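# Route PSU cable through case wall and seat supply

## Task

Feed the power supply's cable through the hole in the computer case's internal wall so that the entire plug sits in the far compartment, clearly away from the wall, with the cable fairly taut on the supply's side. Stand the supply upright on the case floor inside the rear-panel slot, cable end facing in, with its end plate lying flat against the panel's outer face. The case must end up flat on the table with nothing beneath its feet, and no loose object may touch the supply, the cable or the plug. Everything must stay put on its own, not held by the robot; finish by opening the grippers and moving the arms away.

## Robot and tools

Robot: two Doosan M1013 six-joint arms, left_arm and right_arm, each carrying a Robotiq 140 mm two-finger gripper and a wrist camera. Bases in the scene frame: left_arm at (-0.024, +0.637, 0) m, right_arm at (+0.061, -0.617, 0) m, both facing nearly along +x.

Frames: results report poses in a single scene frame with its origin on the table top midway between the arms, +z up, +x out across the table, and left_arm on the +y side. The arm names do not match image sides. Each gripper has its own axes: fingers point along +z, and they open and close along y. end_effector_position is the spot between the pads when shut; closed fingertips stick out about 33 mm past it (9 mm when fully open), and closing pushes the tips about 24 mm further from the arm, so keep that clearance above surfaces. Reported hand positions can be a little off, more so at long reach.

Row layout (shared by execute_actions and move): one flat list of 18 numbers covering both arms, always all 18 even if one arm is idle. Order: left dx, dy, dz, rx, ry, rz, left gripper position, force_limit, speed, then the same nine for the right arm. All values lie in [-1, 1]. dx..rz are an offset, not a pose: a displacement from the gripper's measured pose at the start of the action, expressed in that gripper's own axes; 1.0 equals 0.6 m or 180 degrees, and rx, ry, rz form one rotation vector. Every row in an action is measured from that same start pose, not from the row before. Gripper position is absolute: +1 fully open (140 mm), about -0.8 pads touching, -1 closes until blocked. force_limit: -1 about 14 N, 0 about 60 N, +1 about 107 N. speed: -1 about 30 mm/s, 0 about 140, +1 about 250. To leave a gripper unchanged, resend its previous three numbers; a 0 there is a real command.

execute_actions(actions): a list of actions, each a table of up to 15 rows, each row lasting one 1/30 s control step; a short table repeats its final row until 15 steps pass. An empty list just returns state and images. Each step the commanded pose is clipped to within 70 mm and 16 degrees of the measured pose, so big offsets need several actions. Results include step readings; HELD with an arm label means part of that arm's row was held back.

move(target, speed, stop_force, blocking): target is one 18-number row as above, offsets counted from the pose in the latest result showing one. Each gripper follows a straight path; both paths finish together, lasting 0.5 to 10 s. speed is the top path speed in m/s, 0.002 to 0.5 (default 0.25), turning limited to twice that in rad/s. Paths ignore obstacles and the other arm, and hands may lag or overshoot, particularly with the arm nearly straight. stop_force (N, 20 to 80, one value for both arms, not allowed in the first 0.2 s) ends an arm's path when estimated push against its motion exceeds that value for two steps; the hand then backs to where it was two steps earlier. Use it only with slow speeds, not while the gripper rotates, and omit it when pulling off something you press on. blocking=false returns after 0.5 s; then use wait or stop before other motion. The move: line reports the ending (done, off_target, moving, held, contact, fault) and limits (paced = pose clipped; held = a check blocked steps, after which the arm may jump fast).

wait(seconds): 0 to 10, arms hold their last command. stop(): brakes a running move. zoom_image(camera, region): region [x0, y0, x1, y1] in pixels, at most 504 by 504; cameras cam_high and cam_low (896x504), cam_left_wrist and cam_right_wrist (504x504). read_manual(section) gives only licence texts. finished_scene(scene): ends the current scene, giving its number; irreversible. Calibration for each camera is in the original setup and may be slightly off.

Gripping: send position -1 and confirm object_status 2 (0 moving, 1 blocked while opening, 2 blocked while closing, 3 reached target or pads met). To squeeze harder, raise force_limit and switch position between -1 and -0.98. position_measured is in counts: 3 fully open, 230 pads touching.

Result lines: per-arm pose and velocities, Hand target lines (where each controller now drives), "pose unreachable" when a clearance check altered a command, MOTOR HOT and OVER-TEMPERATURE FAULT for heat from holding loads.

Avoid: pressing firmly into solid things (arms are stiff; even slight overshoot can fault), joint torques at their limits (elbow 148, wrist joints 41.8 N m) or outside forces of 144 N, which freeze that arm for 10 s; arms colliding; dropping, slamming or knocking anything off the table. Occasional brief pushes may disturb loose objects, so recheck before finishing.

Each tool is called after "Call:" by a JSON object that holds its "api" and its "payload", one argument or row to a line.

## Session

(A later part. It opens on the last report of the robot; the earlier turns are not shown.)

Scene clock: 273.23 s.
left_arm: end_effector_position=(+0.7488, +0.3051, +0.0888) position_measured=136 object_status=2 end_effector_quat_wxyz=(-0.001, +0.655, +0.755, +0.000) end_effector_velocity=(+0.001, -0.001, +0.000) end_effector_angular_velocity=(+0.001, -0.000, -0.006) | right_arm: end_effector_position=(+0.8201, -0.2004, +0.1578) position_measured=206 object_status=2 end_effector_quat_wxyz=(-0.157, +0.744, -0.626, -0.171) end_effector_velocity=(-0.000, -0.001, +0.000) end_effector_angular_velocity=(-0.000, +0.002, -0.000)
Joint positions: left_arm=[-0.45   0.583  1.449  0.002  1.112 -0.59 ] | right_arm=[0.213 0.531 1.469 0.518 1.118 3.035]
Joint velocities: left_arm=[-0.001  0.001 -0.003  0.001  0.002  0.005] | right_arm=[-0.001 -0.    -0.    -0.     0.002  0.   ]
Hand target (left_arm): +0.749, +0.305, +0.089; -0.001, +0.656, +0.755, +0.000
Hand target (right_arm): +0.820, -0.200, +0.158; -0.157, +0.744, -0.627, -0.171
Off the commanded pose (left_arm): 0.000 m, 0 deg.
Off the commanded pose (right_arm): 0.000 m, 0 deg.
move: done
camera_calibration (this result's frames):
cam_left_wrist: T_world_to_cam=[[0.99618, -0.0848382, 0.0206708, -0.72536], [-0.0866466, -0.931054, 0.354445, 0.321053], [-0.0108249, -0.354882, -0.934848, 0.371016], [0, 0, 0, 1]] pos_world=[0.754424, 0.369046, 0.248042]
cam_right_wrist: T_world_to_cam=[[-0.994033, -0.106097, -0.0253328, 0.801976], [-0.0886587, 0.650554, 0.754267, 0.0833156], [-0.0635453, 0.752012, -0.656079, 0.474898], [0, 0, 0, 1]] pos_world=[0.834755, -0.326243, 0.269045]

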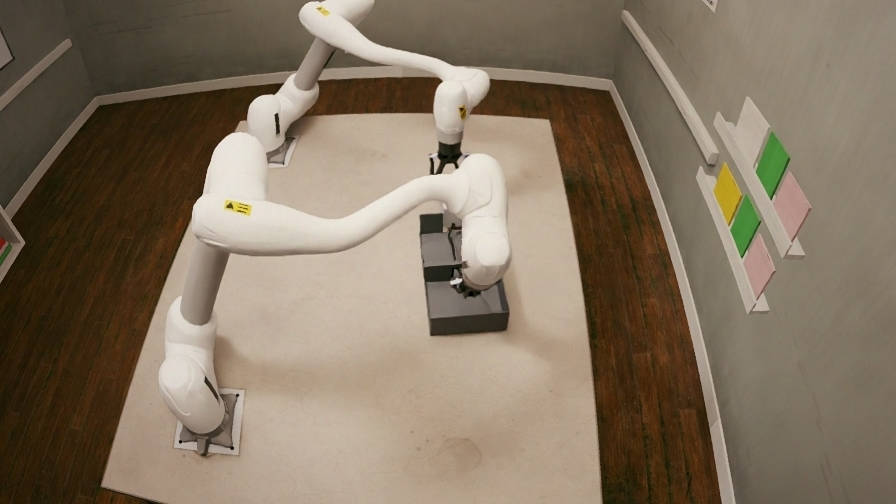

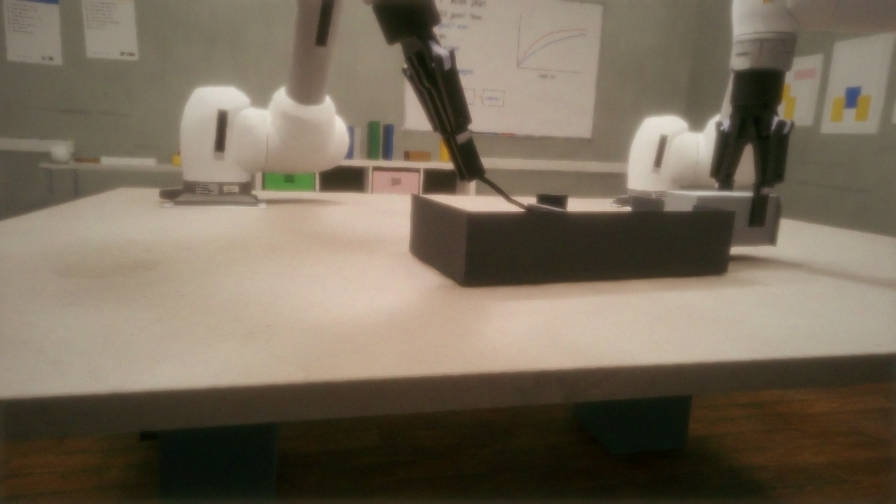

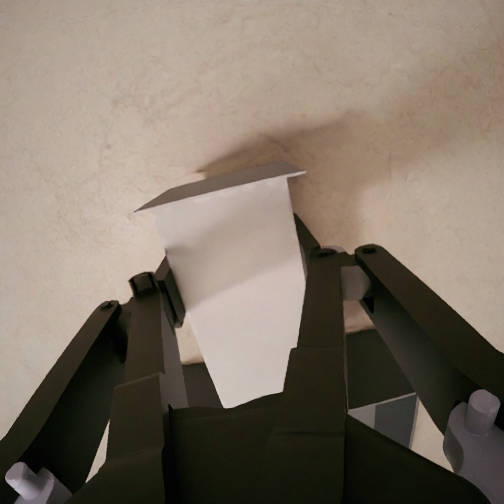

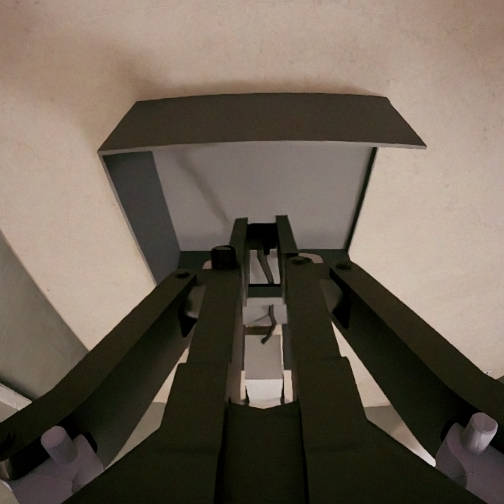

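Good. Advance 5 cm, right pulling along.

Call:
{"api": "move", "payload": {
  "target": [-0.085,-0.001,0,0,0,0,-1,0.3,-0.3,0.09,0,-0.042,0,0,0,-1,-0.5,-0.5],
  "speed": 0.02,
  "stop_force": 20
}}

Call:
{"api": "zoom_image", "payload": {
  "camera": "cam_right_wrist",
  "region": [210,310,310,410]
}}

Scene clock: 281.33 s.
left_arm: end_effector_position=(+0.7554, +0.2546, +0.0887) position_measured=136 object_status=2 end_effector_quat_wxyz=(-0.001, +0.655, +0.755, +0.000) end_effector_velocity=(+0.001, -0.002, +0.002) end_effector_angular_velocity=(-0.001, -0.003, +0.001) | right_arm: end_effector_position=(+0.8301, -0.2590, +0.1560) position_measured=206 object_status=2 end_effector_quat_wxyz=(-0.157, +0.744, -0.626, -0.171) end_effector_velocity=(+0.000, -0.001, -0.000) end_effector_angular_velocity=(-0.000, +0.000, +0.000)
Joint positions: left_arm=[-0.499  0.623  1.382  0.002  1.14  -0.639] | right_arm=[0.141 0.521 1.489 0.516 1.142 2.966]
Joint velocities: left_arm=[-0.001 -0.    -0.003  0.     0.    -0.002] | right_arm=[-0.001 -0.     0.    -0.     0.    -0.001]
Hand target (left_arm): +0.755, +0.255, +0.089; -0.001, +0.655, +0.755, +0.000
Hand target (right_arm): +0.830, -0.259, +0.156; -0.157, +0.744, -0.626, -0.171
Off the commanded pose (left_arm): 0.000 m, 0 deg.
Off the commanded pose (right_arm): 0.000 m, 0 deg.
move: done
camera_calibration (this result's frames):
cam_left_wrist: T_world_to_cam=[[0.996183, -0.0847938, 0.0207082, -0.736317], [-0.0866172, -0.93102, 0.35454, 0.274634], [-0.0107829, -0.35498, -0.934812, 0.353076], [0, 0, 0, 1]] pos_world=[0.761102, 0.31859, 0.247939]
cam_right_wrist: T_world_to_cam=[[-0.994031, -0.1061, -0.0253967, 0.805648], [-0.0887205, 0.650689, 0.754143, 0.123827], [-0.0634892, 0.751895, -0.656219, 0.51837], [0, 0, 0, 1]] pos_world=[0.844736, -0.384854, 0.267241]

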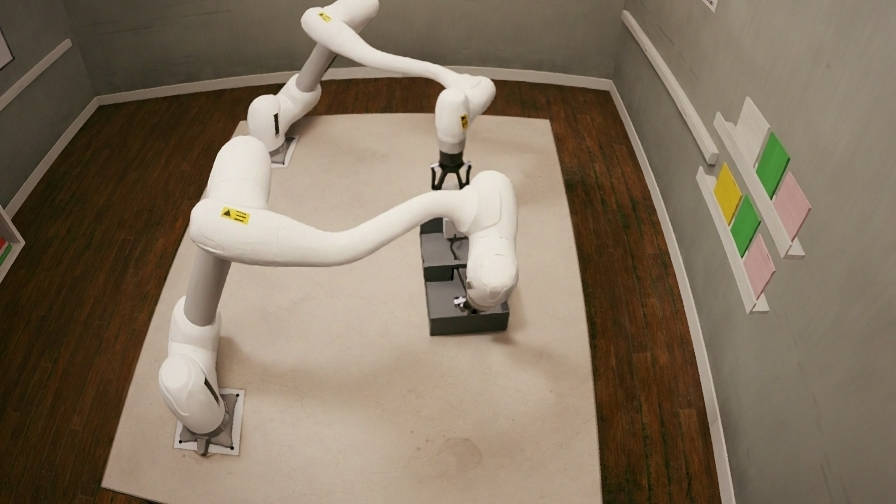

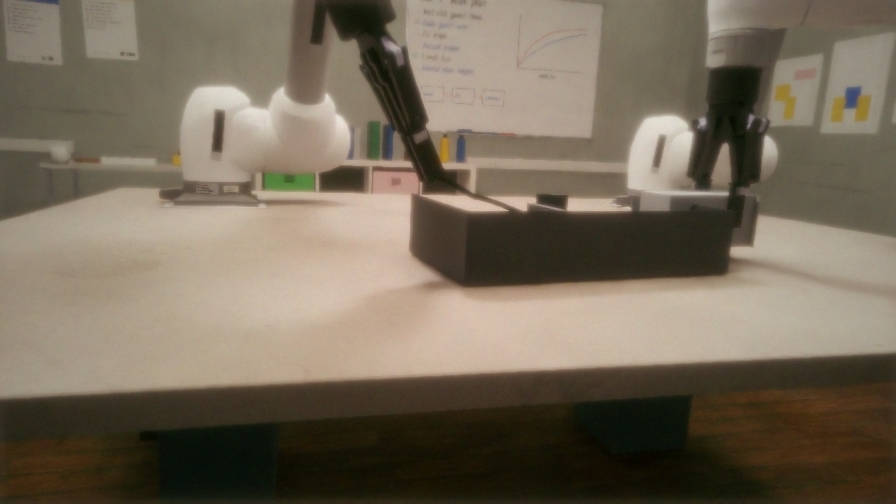

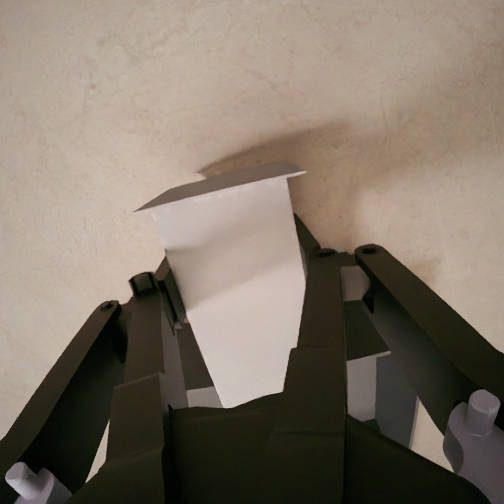

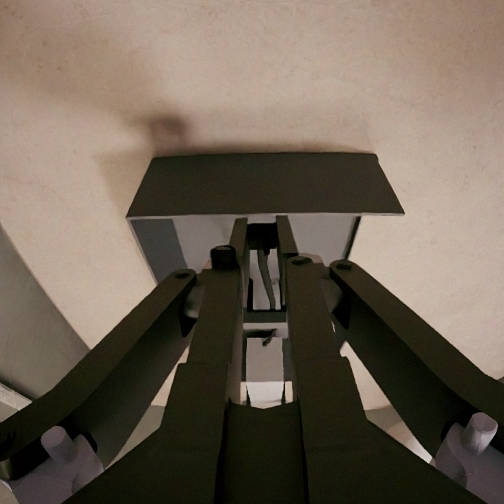

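Region (210, 310, 310, 410) of cam_right_wrist's 504x504 image, scaled by 5.040, with more detail than that image has.

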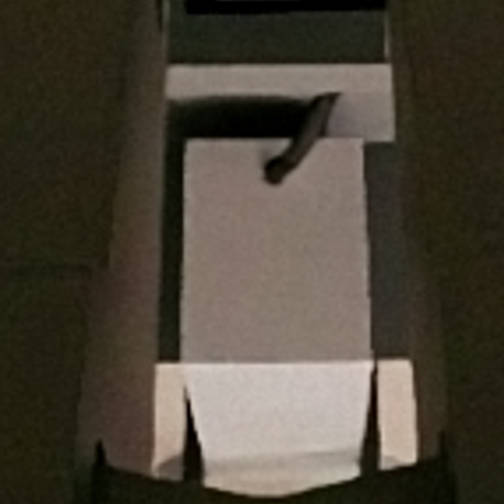

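Call:
{"api": "move", "payload": {
  "target": [-0.092,0,0,0,0,0,-1,0.3,-0.3,0.095,0,-0.07,0,0,0,-1,-0.5,-0.5],
  "speed": 0.02,
  "stop_force": 20
}}

Call:
{"api": "zoom_image", "payload": {
  "camera": "cam_high",
  "region": [400,180,540,320]
}}

Scene clock: 292.97 s.
left_arm: end_effector_position=(+0.7633, +0.2000, +0.0886) position_measured=136 object_status=2 end_effector_quat_wxyz=(-0.001, +0.655, +0.755, +0.000) end_effector_velocity=(-0.000, -0.001, +0.001) end_effector_angular_velocity=(-0.001, -0.000, -0.000) | right_arm: end_effector_position=(+0.8414, -0.3274, +0.1678) position_measured=206 object_status=2 end_effector_quat_wxyz=(-0.157, +0.744, -0.626, -0.171) end_effector_velocity=(+0.000, +0.001, -0.000) end_effector_angular_velocity=(-0.000, -0.001, +0.000)
Joint positions: left_arm=[-0.548  0.672  1.297  0.001  1.175 -0.688] | right_arm=[0.055 0.508 1.487 0.506 1.193 2.901]
Joint velocities: left_arm=[-0.    -0.001 -0.001 -0.001  0.     0.   ] | right_arm=[ 0.001  0.     0.    -0.    -0.002  0.   ]
Hand target (left_arm): +0.763, +0.200, +0.089; -0.001, +0.655, +0.755, +0.000
Hand target (right_arm): +0.841, -0.327, +0.168; -0.157, +0.744, -0.626, -0.170
Off the commanded pose (left_arm): 0.000 m, 0 deg.
Off the commanded pose (right_arm): 0.000 m, 0 deg.
move: contact (right_arm)
camera_calibration (this result's frames):
cam_left_wrist: T_world_to_cam=[[0.996192, -0.0847033, 0.0206788, -0.748813], [-0.0865211, -0.930991, 0.354639, 0.224417], [-0.0107873, -0.355078, -0.934775, 0.333682], [0, 0, 0, 1]] pos_world=[0.768978, 0.263987, 0.247815]
cam_right_wrist: T_world_to_cam=[[-0.993992, -0.106456, -0.0254441, 0.809794], [-0.0890028, 0.650814, 0.754002, 0.160775], [-0.0637089, 0.751737, -0.656379, 0.578441], [0, 0, 0, 1]] pos_world=[0.85609, -0.453262, 0.279056]

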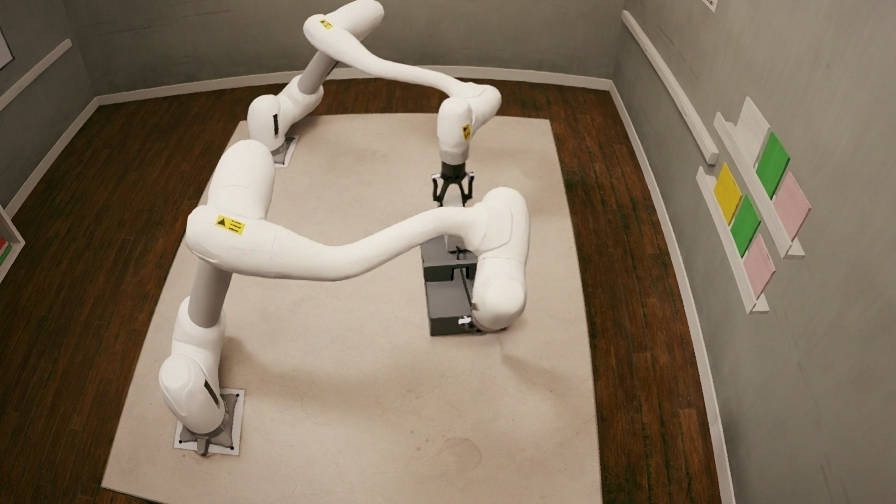

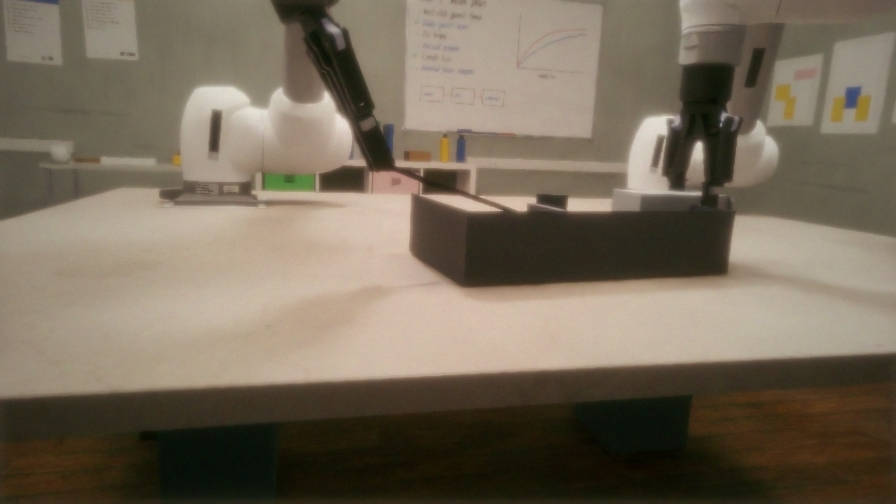

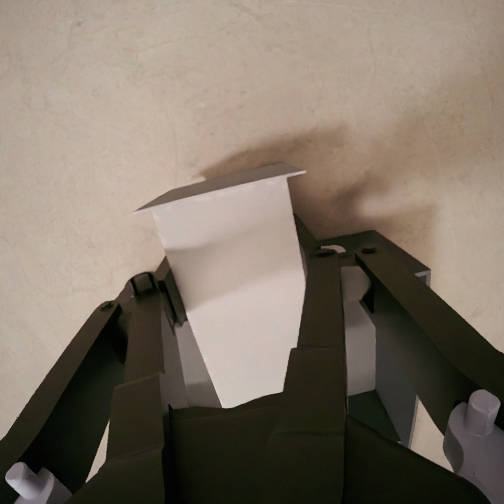

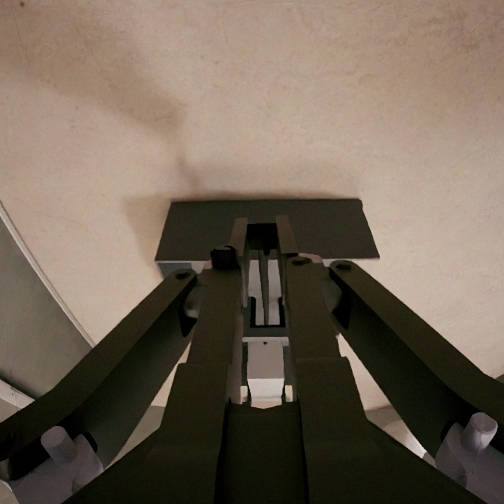

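Region (400, 180, 540, 320) of cam_high's 896x504 image, scaled by 3.600, with more detail than that image has.

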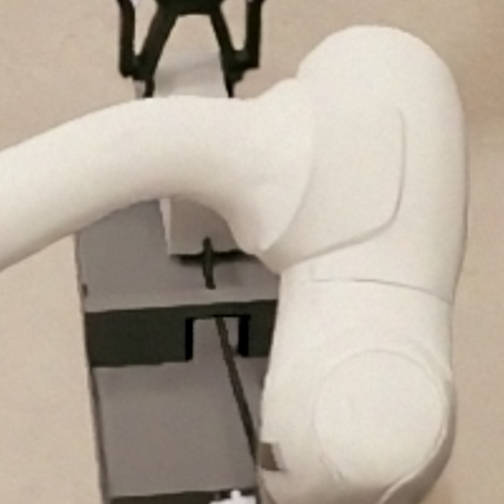

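Taut. Slacken a little, then lower PSU.

Call:
{"api": "move", "payload": {
  "target": [0,0,0,0,0,0,-1,0.3,-0.3,-0.015,0,0.02,0,0,0,-1,-0.5,-0.5],
  "speed": 0.03
}}

Call:
{"api": "move", "payload": {
  "target": [0,0,0.04,0,0,0,-1,0.3,-0.3,0,0,0,0,0,0,-1,-0.5,-0.5],
  "speed": 0.008,
  "stop_force": 20
}}

Call:
{"api": "move", "payload": {
  "target": [0,0,0,0,0,0,0.2,0.3,0,0,0,0,0,0,0,-1,-0.5,-0.5]
}}

Call:
{"api": "move", "payload": {
  "target": [0,0,-0.12,0,0,0,0.2,0.3,0,0,0,0,0,0,0,-1,-0.5,-0.5],
  "speed": 0.1
}}

Call:
{"api": "move", "payload": {
  "target": [0.11,0,0,0,0,0,-1,0,0.5,0,0,0,0,0,0,-1,-0.5,-0.5],
  "speed": 0.1
}}

Scene clock: 304.60 s.
left_arm: end_effector_position=(+0.7633, +0.2000, +0.0886) position_measured=136 object_status=2 end_effector_quat_wxyz=(-0.001, +0.655, +0.755, +0.000) end_effector_velocity=(+0.000, +0.000, -0.000) end_effector_angular_velocity=(+0.000, -0.001, -0.000) | right_arm: end_effector_position=(+0.8393, -0.3143, +0.1612) position_measured=206 object_status=2 end_effector_quat_wxyz=(-0.157, +0.744, -0.626, -0.171) end_effector_velocity=(-0.000, +0.001, -0.001) end_effector_angular_velocity=(+0.000, +0.001, -0.001)
Joint positions: left_arm=[-0.548  0.672  1.297  0.001  1.175 -0.688] | right_arm=[0.072 0.513 1.492 0.51  1.177 2.91 ]
Joint velocities: left_arm=[ 0.     0.     0.     0.001 -0.001  0.   ] | right_arm=[ 0.001  0.001  0.     0.001 -0.001  0.001]
Hand target (left_arm): +0.763, +0.200, +0.089; -0.001, +0.655, +0.755, +0.000
Hand target (right_arm): +0.839, -0.314, +0.161; -0.157, +0.744, -0.626, -0.171
Off the commanded pose (left_arm): 0.000 m, 0 deg.
Off the commanded pose (right_arm): 0.000 m, 0 deg.
move: done
camera_calibration (this result's frames):
cam_left_wrist: T_world_to_cam=[[0.99619, -0.084732, 0.020652, -0.748789], [-0.0865387, -0.931002, 0.354609, 0.224424], [-0.0108196, -0.355045, -0.934787, 0.333666], [0, 0, 0, 1]] pos_world=[0.768967, 0.263959, 0.247788]
cam_right_wrist: T_world_to_cam=[[-0.993993, -0.106442, -0.0254412, 0.808944], [-0.0889887, 0.650786, 0.754029, 0.156973], [-0.0637035, 0.751763, -0.656349, 0.564073], [0, 0, 0, 1]] pos_world=[0.853987, -0.4401, 0.272446]

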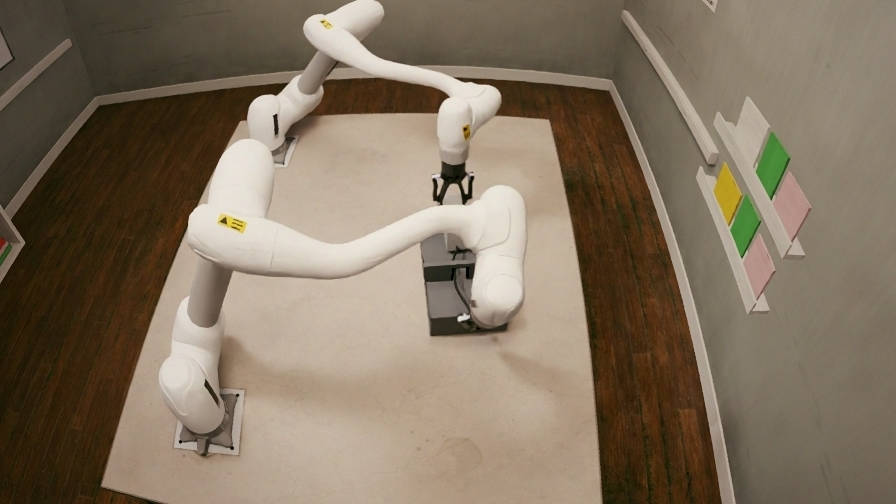

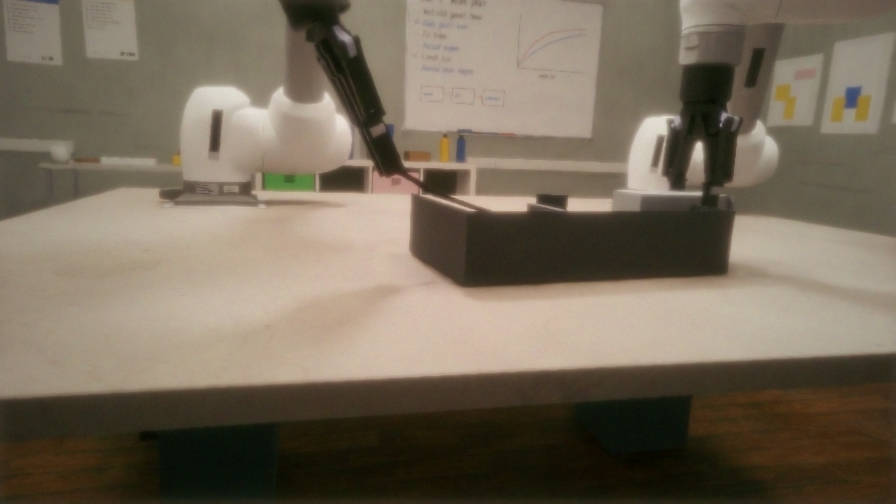

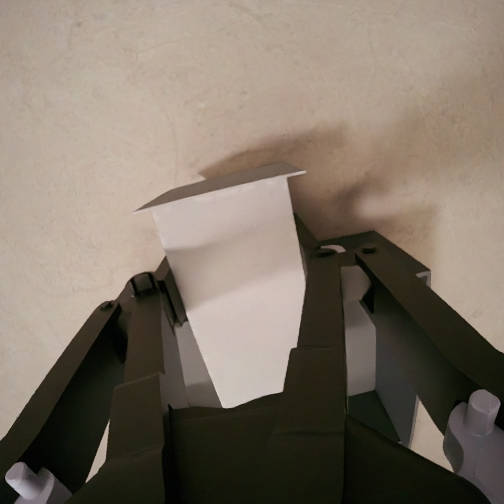

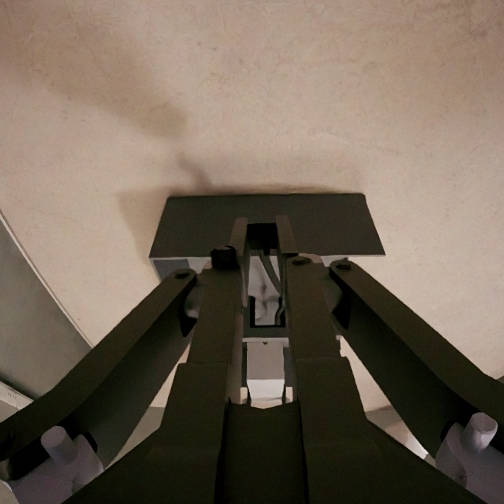

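Scene clock: 307.43 s.
left_arm: end_effector_position=(+0.7632, +0.2000, +0.0689) position_measured=136 object_status=2 end_effector_quat_wxyz=(-0.001, +0.655, +0.755, +0.000) end_effector_velocity=(-0.000, +0.000, +0.001) end_effector_angular_velocity=(+0.002, +0.001, -0.001) | right_arm: end_effector_position=(+0.8393, -0.3143, +0.1612) position_measured=206 object_status=2 end_effector_quat_wxyz=(-0.157, +0.744, -0.626, -0.171) end_effector_velocity=(+0.000, +0.001, -0.000) end_effector_angular_velocity=(-0.000, -0.001, +0.001)
Joint positions: left_arm=[-0.548  0.685  1.312  0.001  1.147 -0.688] | right_arm=[0.072 0.513 1.492 0.51  1.177 2.91 ]
Joint velocities: left_arm=[-0.    -0.    -0.002  0.001  0.004 -0.   ] | right_arm=[ 0.001  0.     0.    -0.    -0.001 -0.   ]
Hand target (left_arm): +0.763, +0.200, +0.069; -0.001, +0.655, +0.755, +0.000
Hand target (right_arm): +0.839, -0.314, +0.161; -0.157, +0.744, -0.626, -0.171
Off the commanded pose (left_arm): 0.004 m, 0 deg.
Off the commanded pose (right_arm): 0.000 m, 0 deg.
move: contact (left_arm)
camera_calibration (this result's frames):
cam_left_wrist: T_world_to_cam=[[0.996188, -0.0847615, 0.0206059, -0.74831], [-0.0865499, -0.931, 0.354609, 0.231424], [-0.0108731, -0.355041, -0.934787, 0.31534], [0, 0, 0, 1]] pos_world=[0.768916, 0.263987, 0.228131]
cam_right_wrist: T_world_to_cam=[[-0.993997, -0.106419, -0.0254165, 0.808942], [-0.0889545, 0.650784, 0.754034, 0.156946], [-0.0637027, 0.751768, -0.656344, 0.564067], [0, 0, 0, 1]] pos_world=[0.853979, -0.440099, 0.27244]

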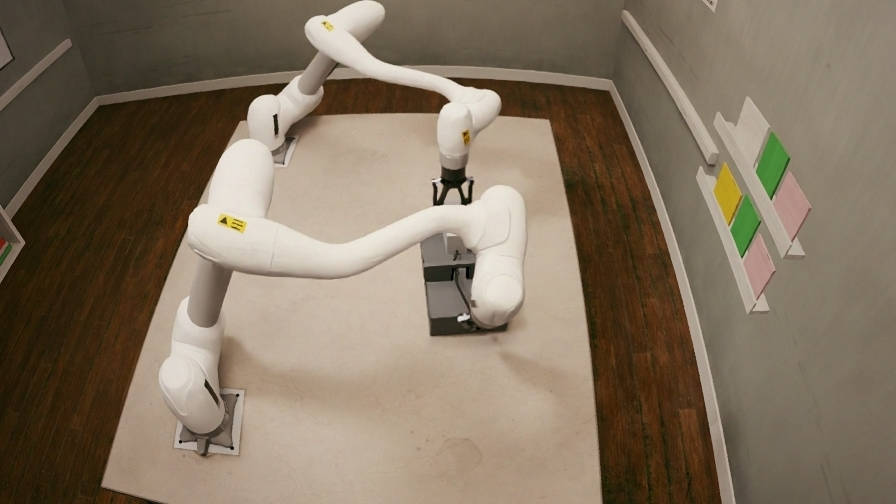

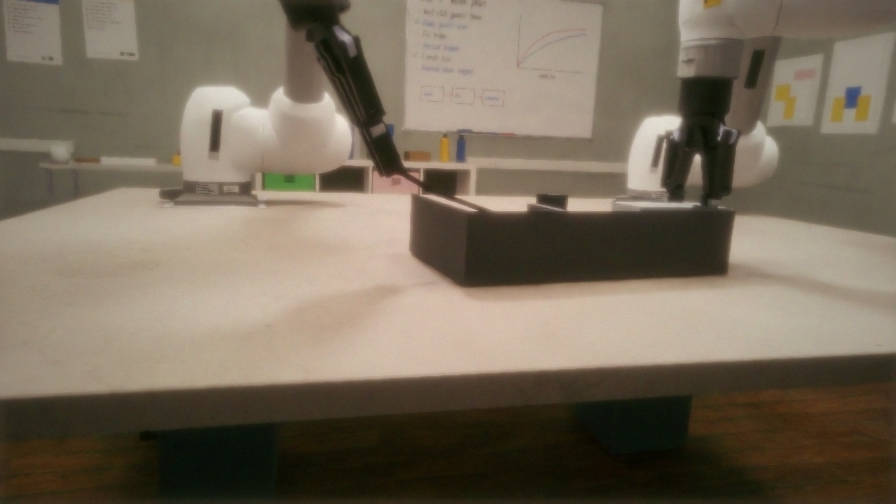

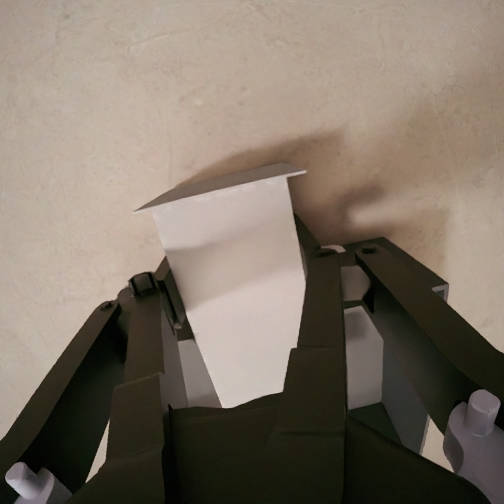

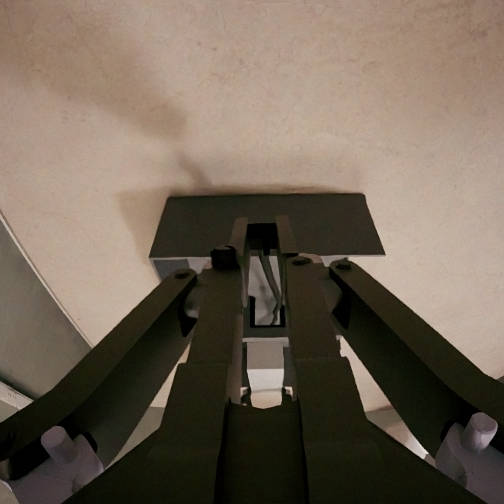

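Scene clock: 307.93 s.
left_arm: end_effector_position=(+0.7632, +0.2000, +0.0688) position_measured=104 object_status=3 end_effector_quat_wxyz=(-0.001, +0.655, +0.755, +0.000) end_effector_velocity=(+0.000, -0.000, +0.000) end_effector_angular_velocity=(-0.001, +0.001, +0.001) | right_arm: end_effector_position=(+0.8393, -0.3143, +0.1612) position_measured=206 object_status=2 end_effector_quat_wxyz=(-0.157, +0.744, -0.626, -0.171) end_effector_velocity=(+0.000, -0.000, -0.000) end_effector_angular_velocity=(-0.000, -0.000, -0.000)
Joint positions: left_arm=[-0.548  0.685  1.312  0.001  1.147 -0.688] | right_arm=[0.072 0.513 1.492 0.51  1.177 2.91 ]
Joint velocities: left_arm=[ 0.     0.    -0.001 -0.002  0.    -0.   ] | right_arm=[ 0.     0.    -0.    -0.    -0.001  0.   ]
Hand target (left_arm): +0.763, +0.200, +0.069; -0.001, +0.655, +0.755, +0.000
Hand target (right_arm): +0.839, -0.314, +0.161; -0.157, +0.744, -0.626, -0.171
Off the commanded pose (left_arm): 0.000 m, 0 deg.
Off the commanded pose (right_arm): 0.000 m, 0 deg.
move: done
camera_calibration (this result's frames):
cam_left_wrist: T_world_to_cam=[[0.996189, -0.0847623, 0.0205432, -0.748296], [-0.0865288, -0.931013, 0.354581, 0.231437], [-0.0109291, -0.355007, -0.9348, 0.315324], [0, 0, 0, 1]] pos_world=[0.768917, 0.263986, 0.228074]
cam_right_wrist: T_world_to_cam=[[-0.993997, -0.106419, -0.0254164, 0.808942], [-0.0889545, 0.650784, 0.754034, 0.156946], [-0.0637028, 0.751768, -0.656344, 0.564067], [0, 0, 0, 1]] pos_world=[0.853979, -0.440099, 0.272439]

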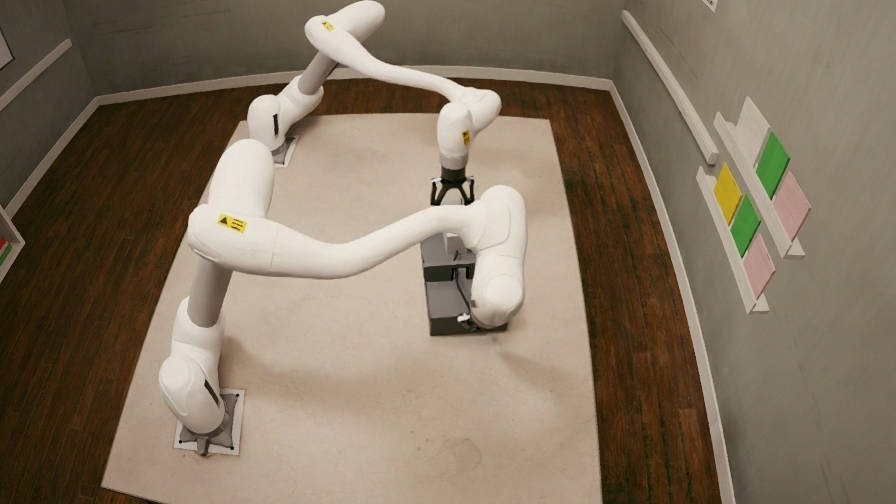

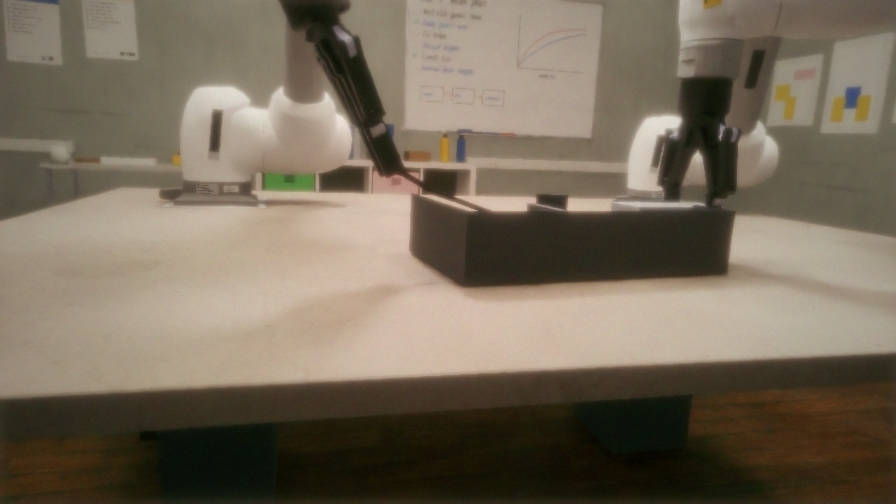

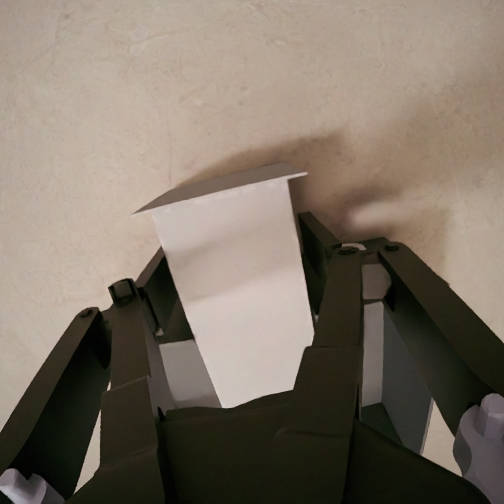

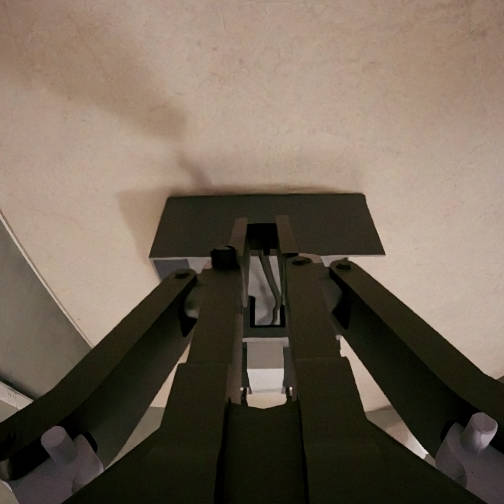

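Scene clock: 309.07 s.
left_arm: end_effector_position=(+0.7635, +0.1999, +0.1407) position_measured=104 object_status=3 end_effector_quat_wxyz=(-0.001, +0.655, +0.755, +0.000) end_effector_velocity=(-0.000, -0.001, +0.001) end_effector_angular_velocity=(+0.000, +0.000, -0.001) | right_arm: end_effector_position=(+0.8393, -0.3143, +0.1612) position_measured=206 object_status=2 end_effector_quat_wxyz=(-0.157, +0.744, -0.626, -0.171) end_effector_velocity=(-0.000, +0.001, -0.000) end_effector_angular_velocity=(+0.000, -0.000, +0.001)
Joint positions: left_arm=[-0.548  0.641  1.25   0.001  1.253 -0.688] | right_arm=[0.072 0.513 1.492 0.51  1.177 2.91 ]
Joint velocities: left_arm=[-0.001 -0.    -0.001 -0.     0.002  0.   ] | right_arm=[ 0.001 -0.     0.     0.    -0.    -0.   ]
Hand target (left_arm): +0.763, +0.200, +0.141; -0.001, +0.655, +0.755, +0.000
Hand target (right_arm): +0.839, -0.314, +0.161; -0.157, +0.744, -0.626, -0.171
Off the commanded pose (left_arm): 0.000 m, 0 deg.
Off the commanded pose (right_arm): 0.000 m, 0 deg.
move: done
camera_calibration (this result's frames):
cam_left_wrist: T_world_to_cam=[[0.9962, -0.0846412, 0.020549, -0.750029], [-0.0864182, -0.931041, 0.354533, 0.205796], [-0.0108761, -0.354961, -0.934818, 0.382423], [0, 0, 0, 1]] pos_world=[0.769122, 0.263867, 0.299946]
cam_right_wrist: T_world_to_cam=[[-0.993997, -0.106419, -0.0254163, 0.808942], [-0.0889543, 0.650784, 0.754034, 0.156946], [-0.0637028, 0.751768, -0.656344, 0.564067], [0, 0, 0, 1]] pos_world=[0.853979, -0.440099, 0.272439]

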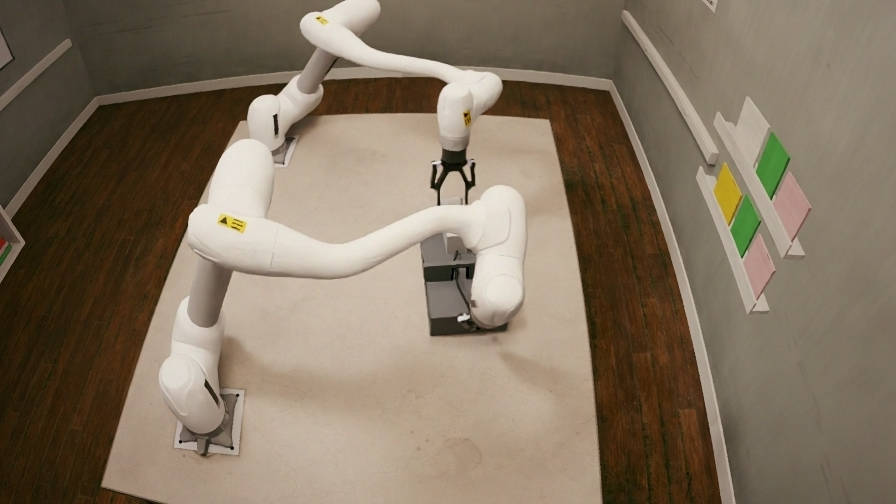

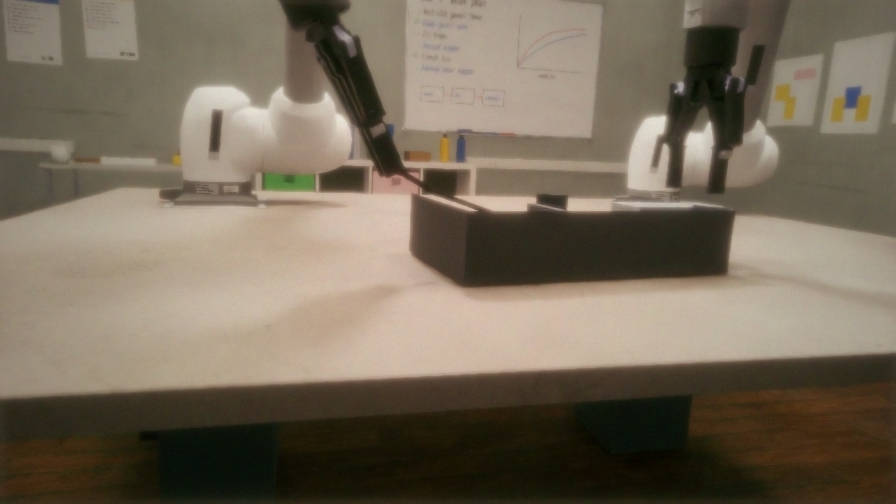

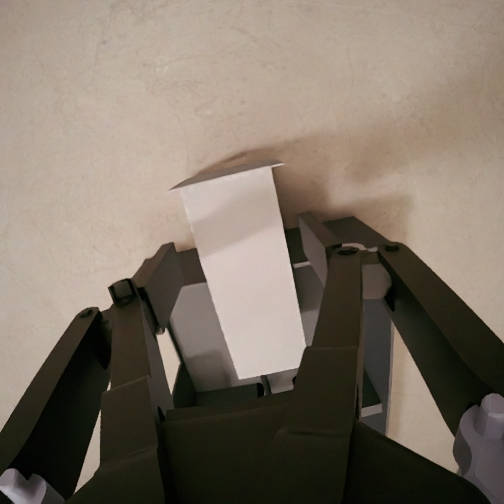

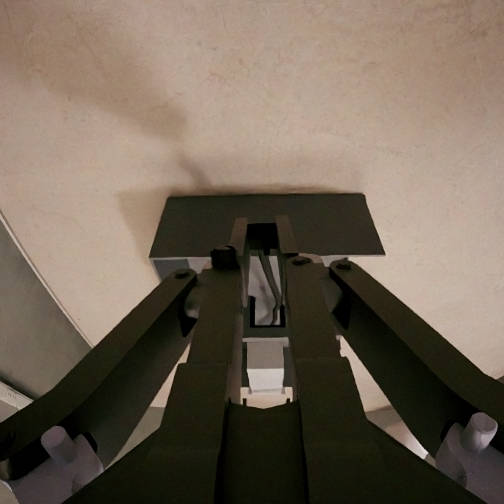

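Scene clock: 310.13 s.
left_arm: end_effector_position=(+0.7540, +0.2651, +0.1408) position_measured=233 object_status=3 end_effector_quat_wxyz=(-0.001, +0.655, +0.755, +0.000) end_effector_velocity=(-0.001, +0.001, +0.001) end_effector_angular_velocity=(-0.003, +0.001, +0.002) | right_arm: end_effector_position=(+0.8393, -0.3143, +0.1612) position_measured=206 object_status=2 end_effector_quat_wxyz=(-0.157, +0.744, -0.626, -0.171) end_effector_velocity=(+0.001, -0.001, +0.000) end_effector_angular_velocity=(-0.000, -0.001, -0.001)
Joint positions: left_arm=[-0.489  0.581  1.351  0.002  1.212 -0.629] | right_arm=[0.072 0.513 1.492 0.51  1.177 2.91 ]
Joint velocities: left_arm=[ 0.002 -0.003  0.002 -0.003  0.     0.001] | right_arm=[-0.001  0.    -0.    -0.    -0.    -0.   ]
Hand target (left_arm): +0.754, +0.265, +0.141; -0.001, +0.655, +0.755, +0.000
Hand target (right_arm): +0.839, -0.314, +0.161; -0.157, +0.744, -0.626, -0.171
Off the commanded pose (left_arm): 0.000 m, 0 deg.
Off the commanded pose (right_arm): 0.000 m, 0 deg.
move: done
camera_calibration (this result's frames):
cam_left_wrist: T_world_to_cam=[[0.996191, -0.0847527, 0.0205248, -0.735087], [-0.0865161, -0.931105, 0.354343, 0.2658], [-0.0109207, -0.354769, -0.93489, 0.405587], [0, 0, 0, 1]] pos_world=[0.759712, 0.329077, 0.300082]
cam_right_wrist: T_world_to_cam=[[-0.993997, -0.106419, -0.0254166, 0.808942], [-0.0889546, 0.650784, 0.754034, 0.156946], [-0.0637026, 0.751768, -0.656344, 0.564067], [0, 0, 0, 1]] pos_world=[0.853979, -0.440099, 0.27244]

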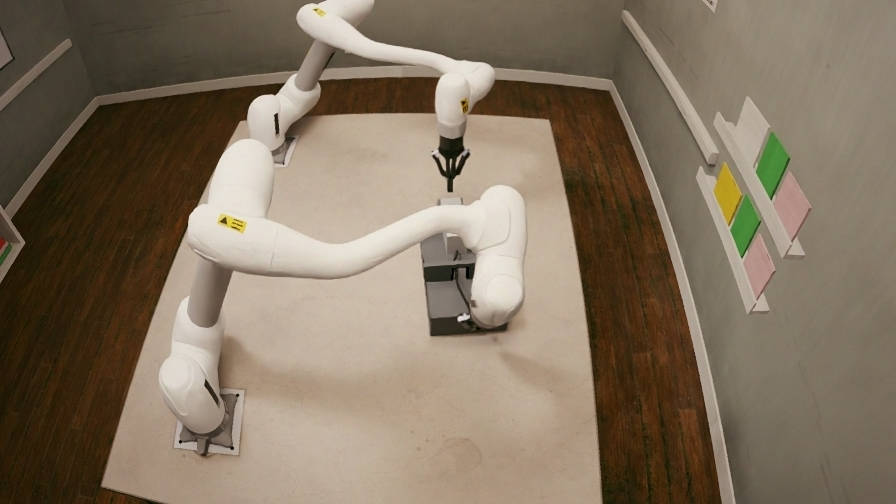

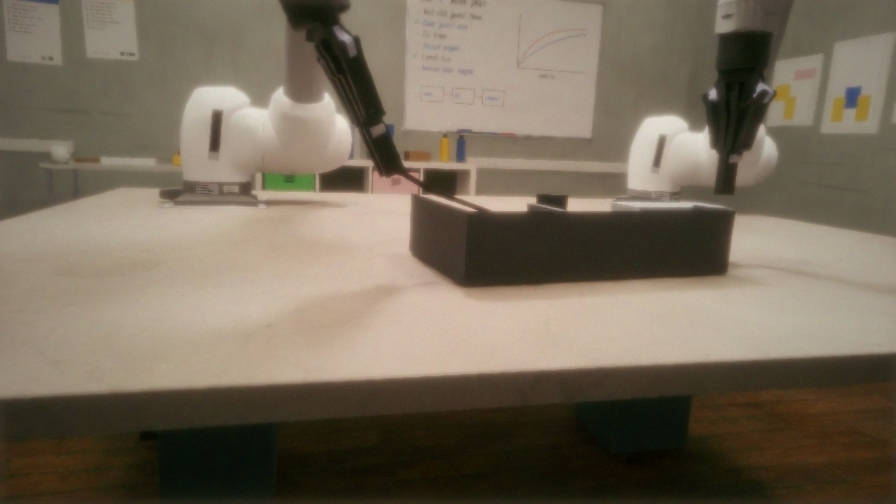

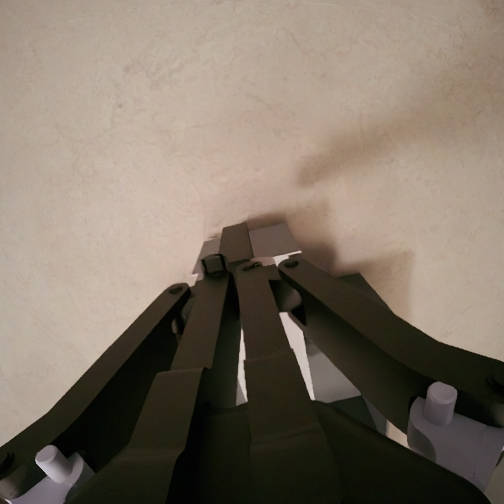

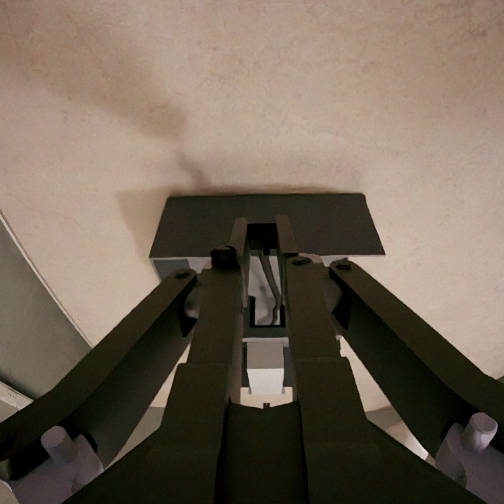

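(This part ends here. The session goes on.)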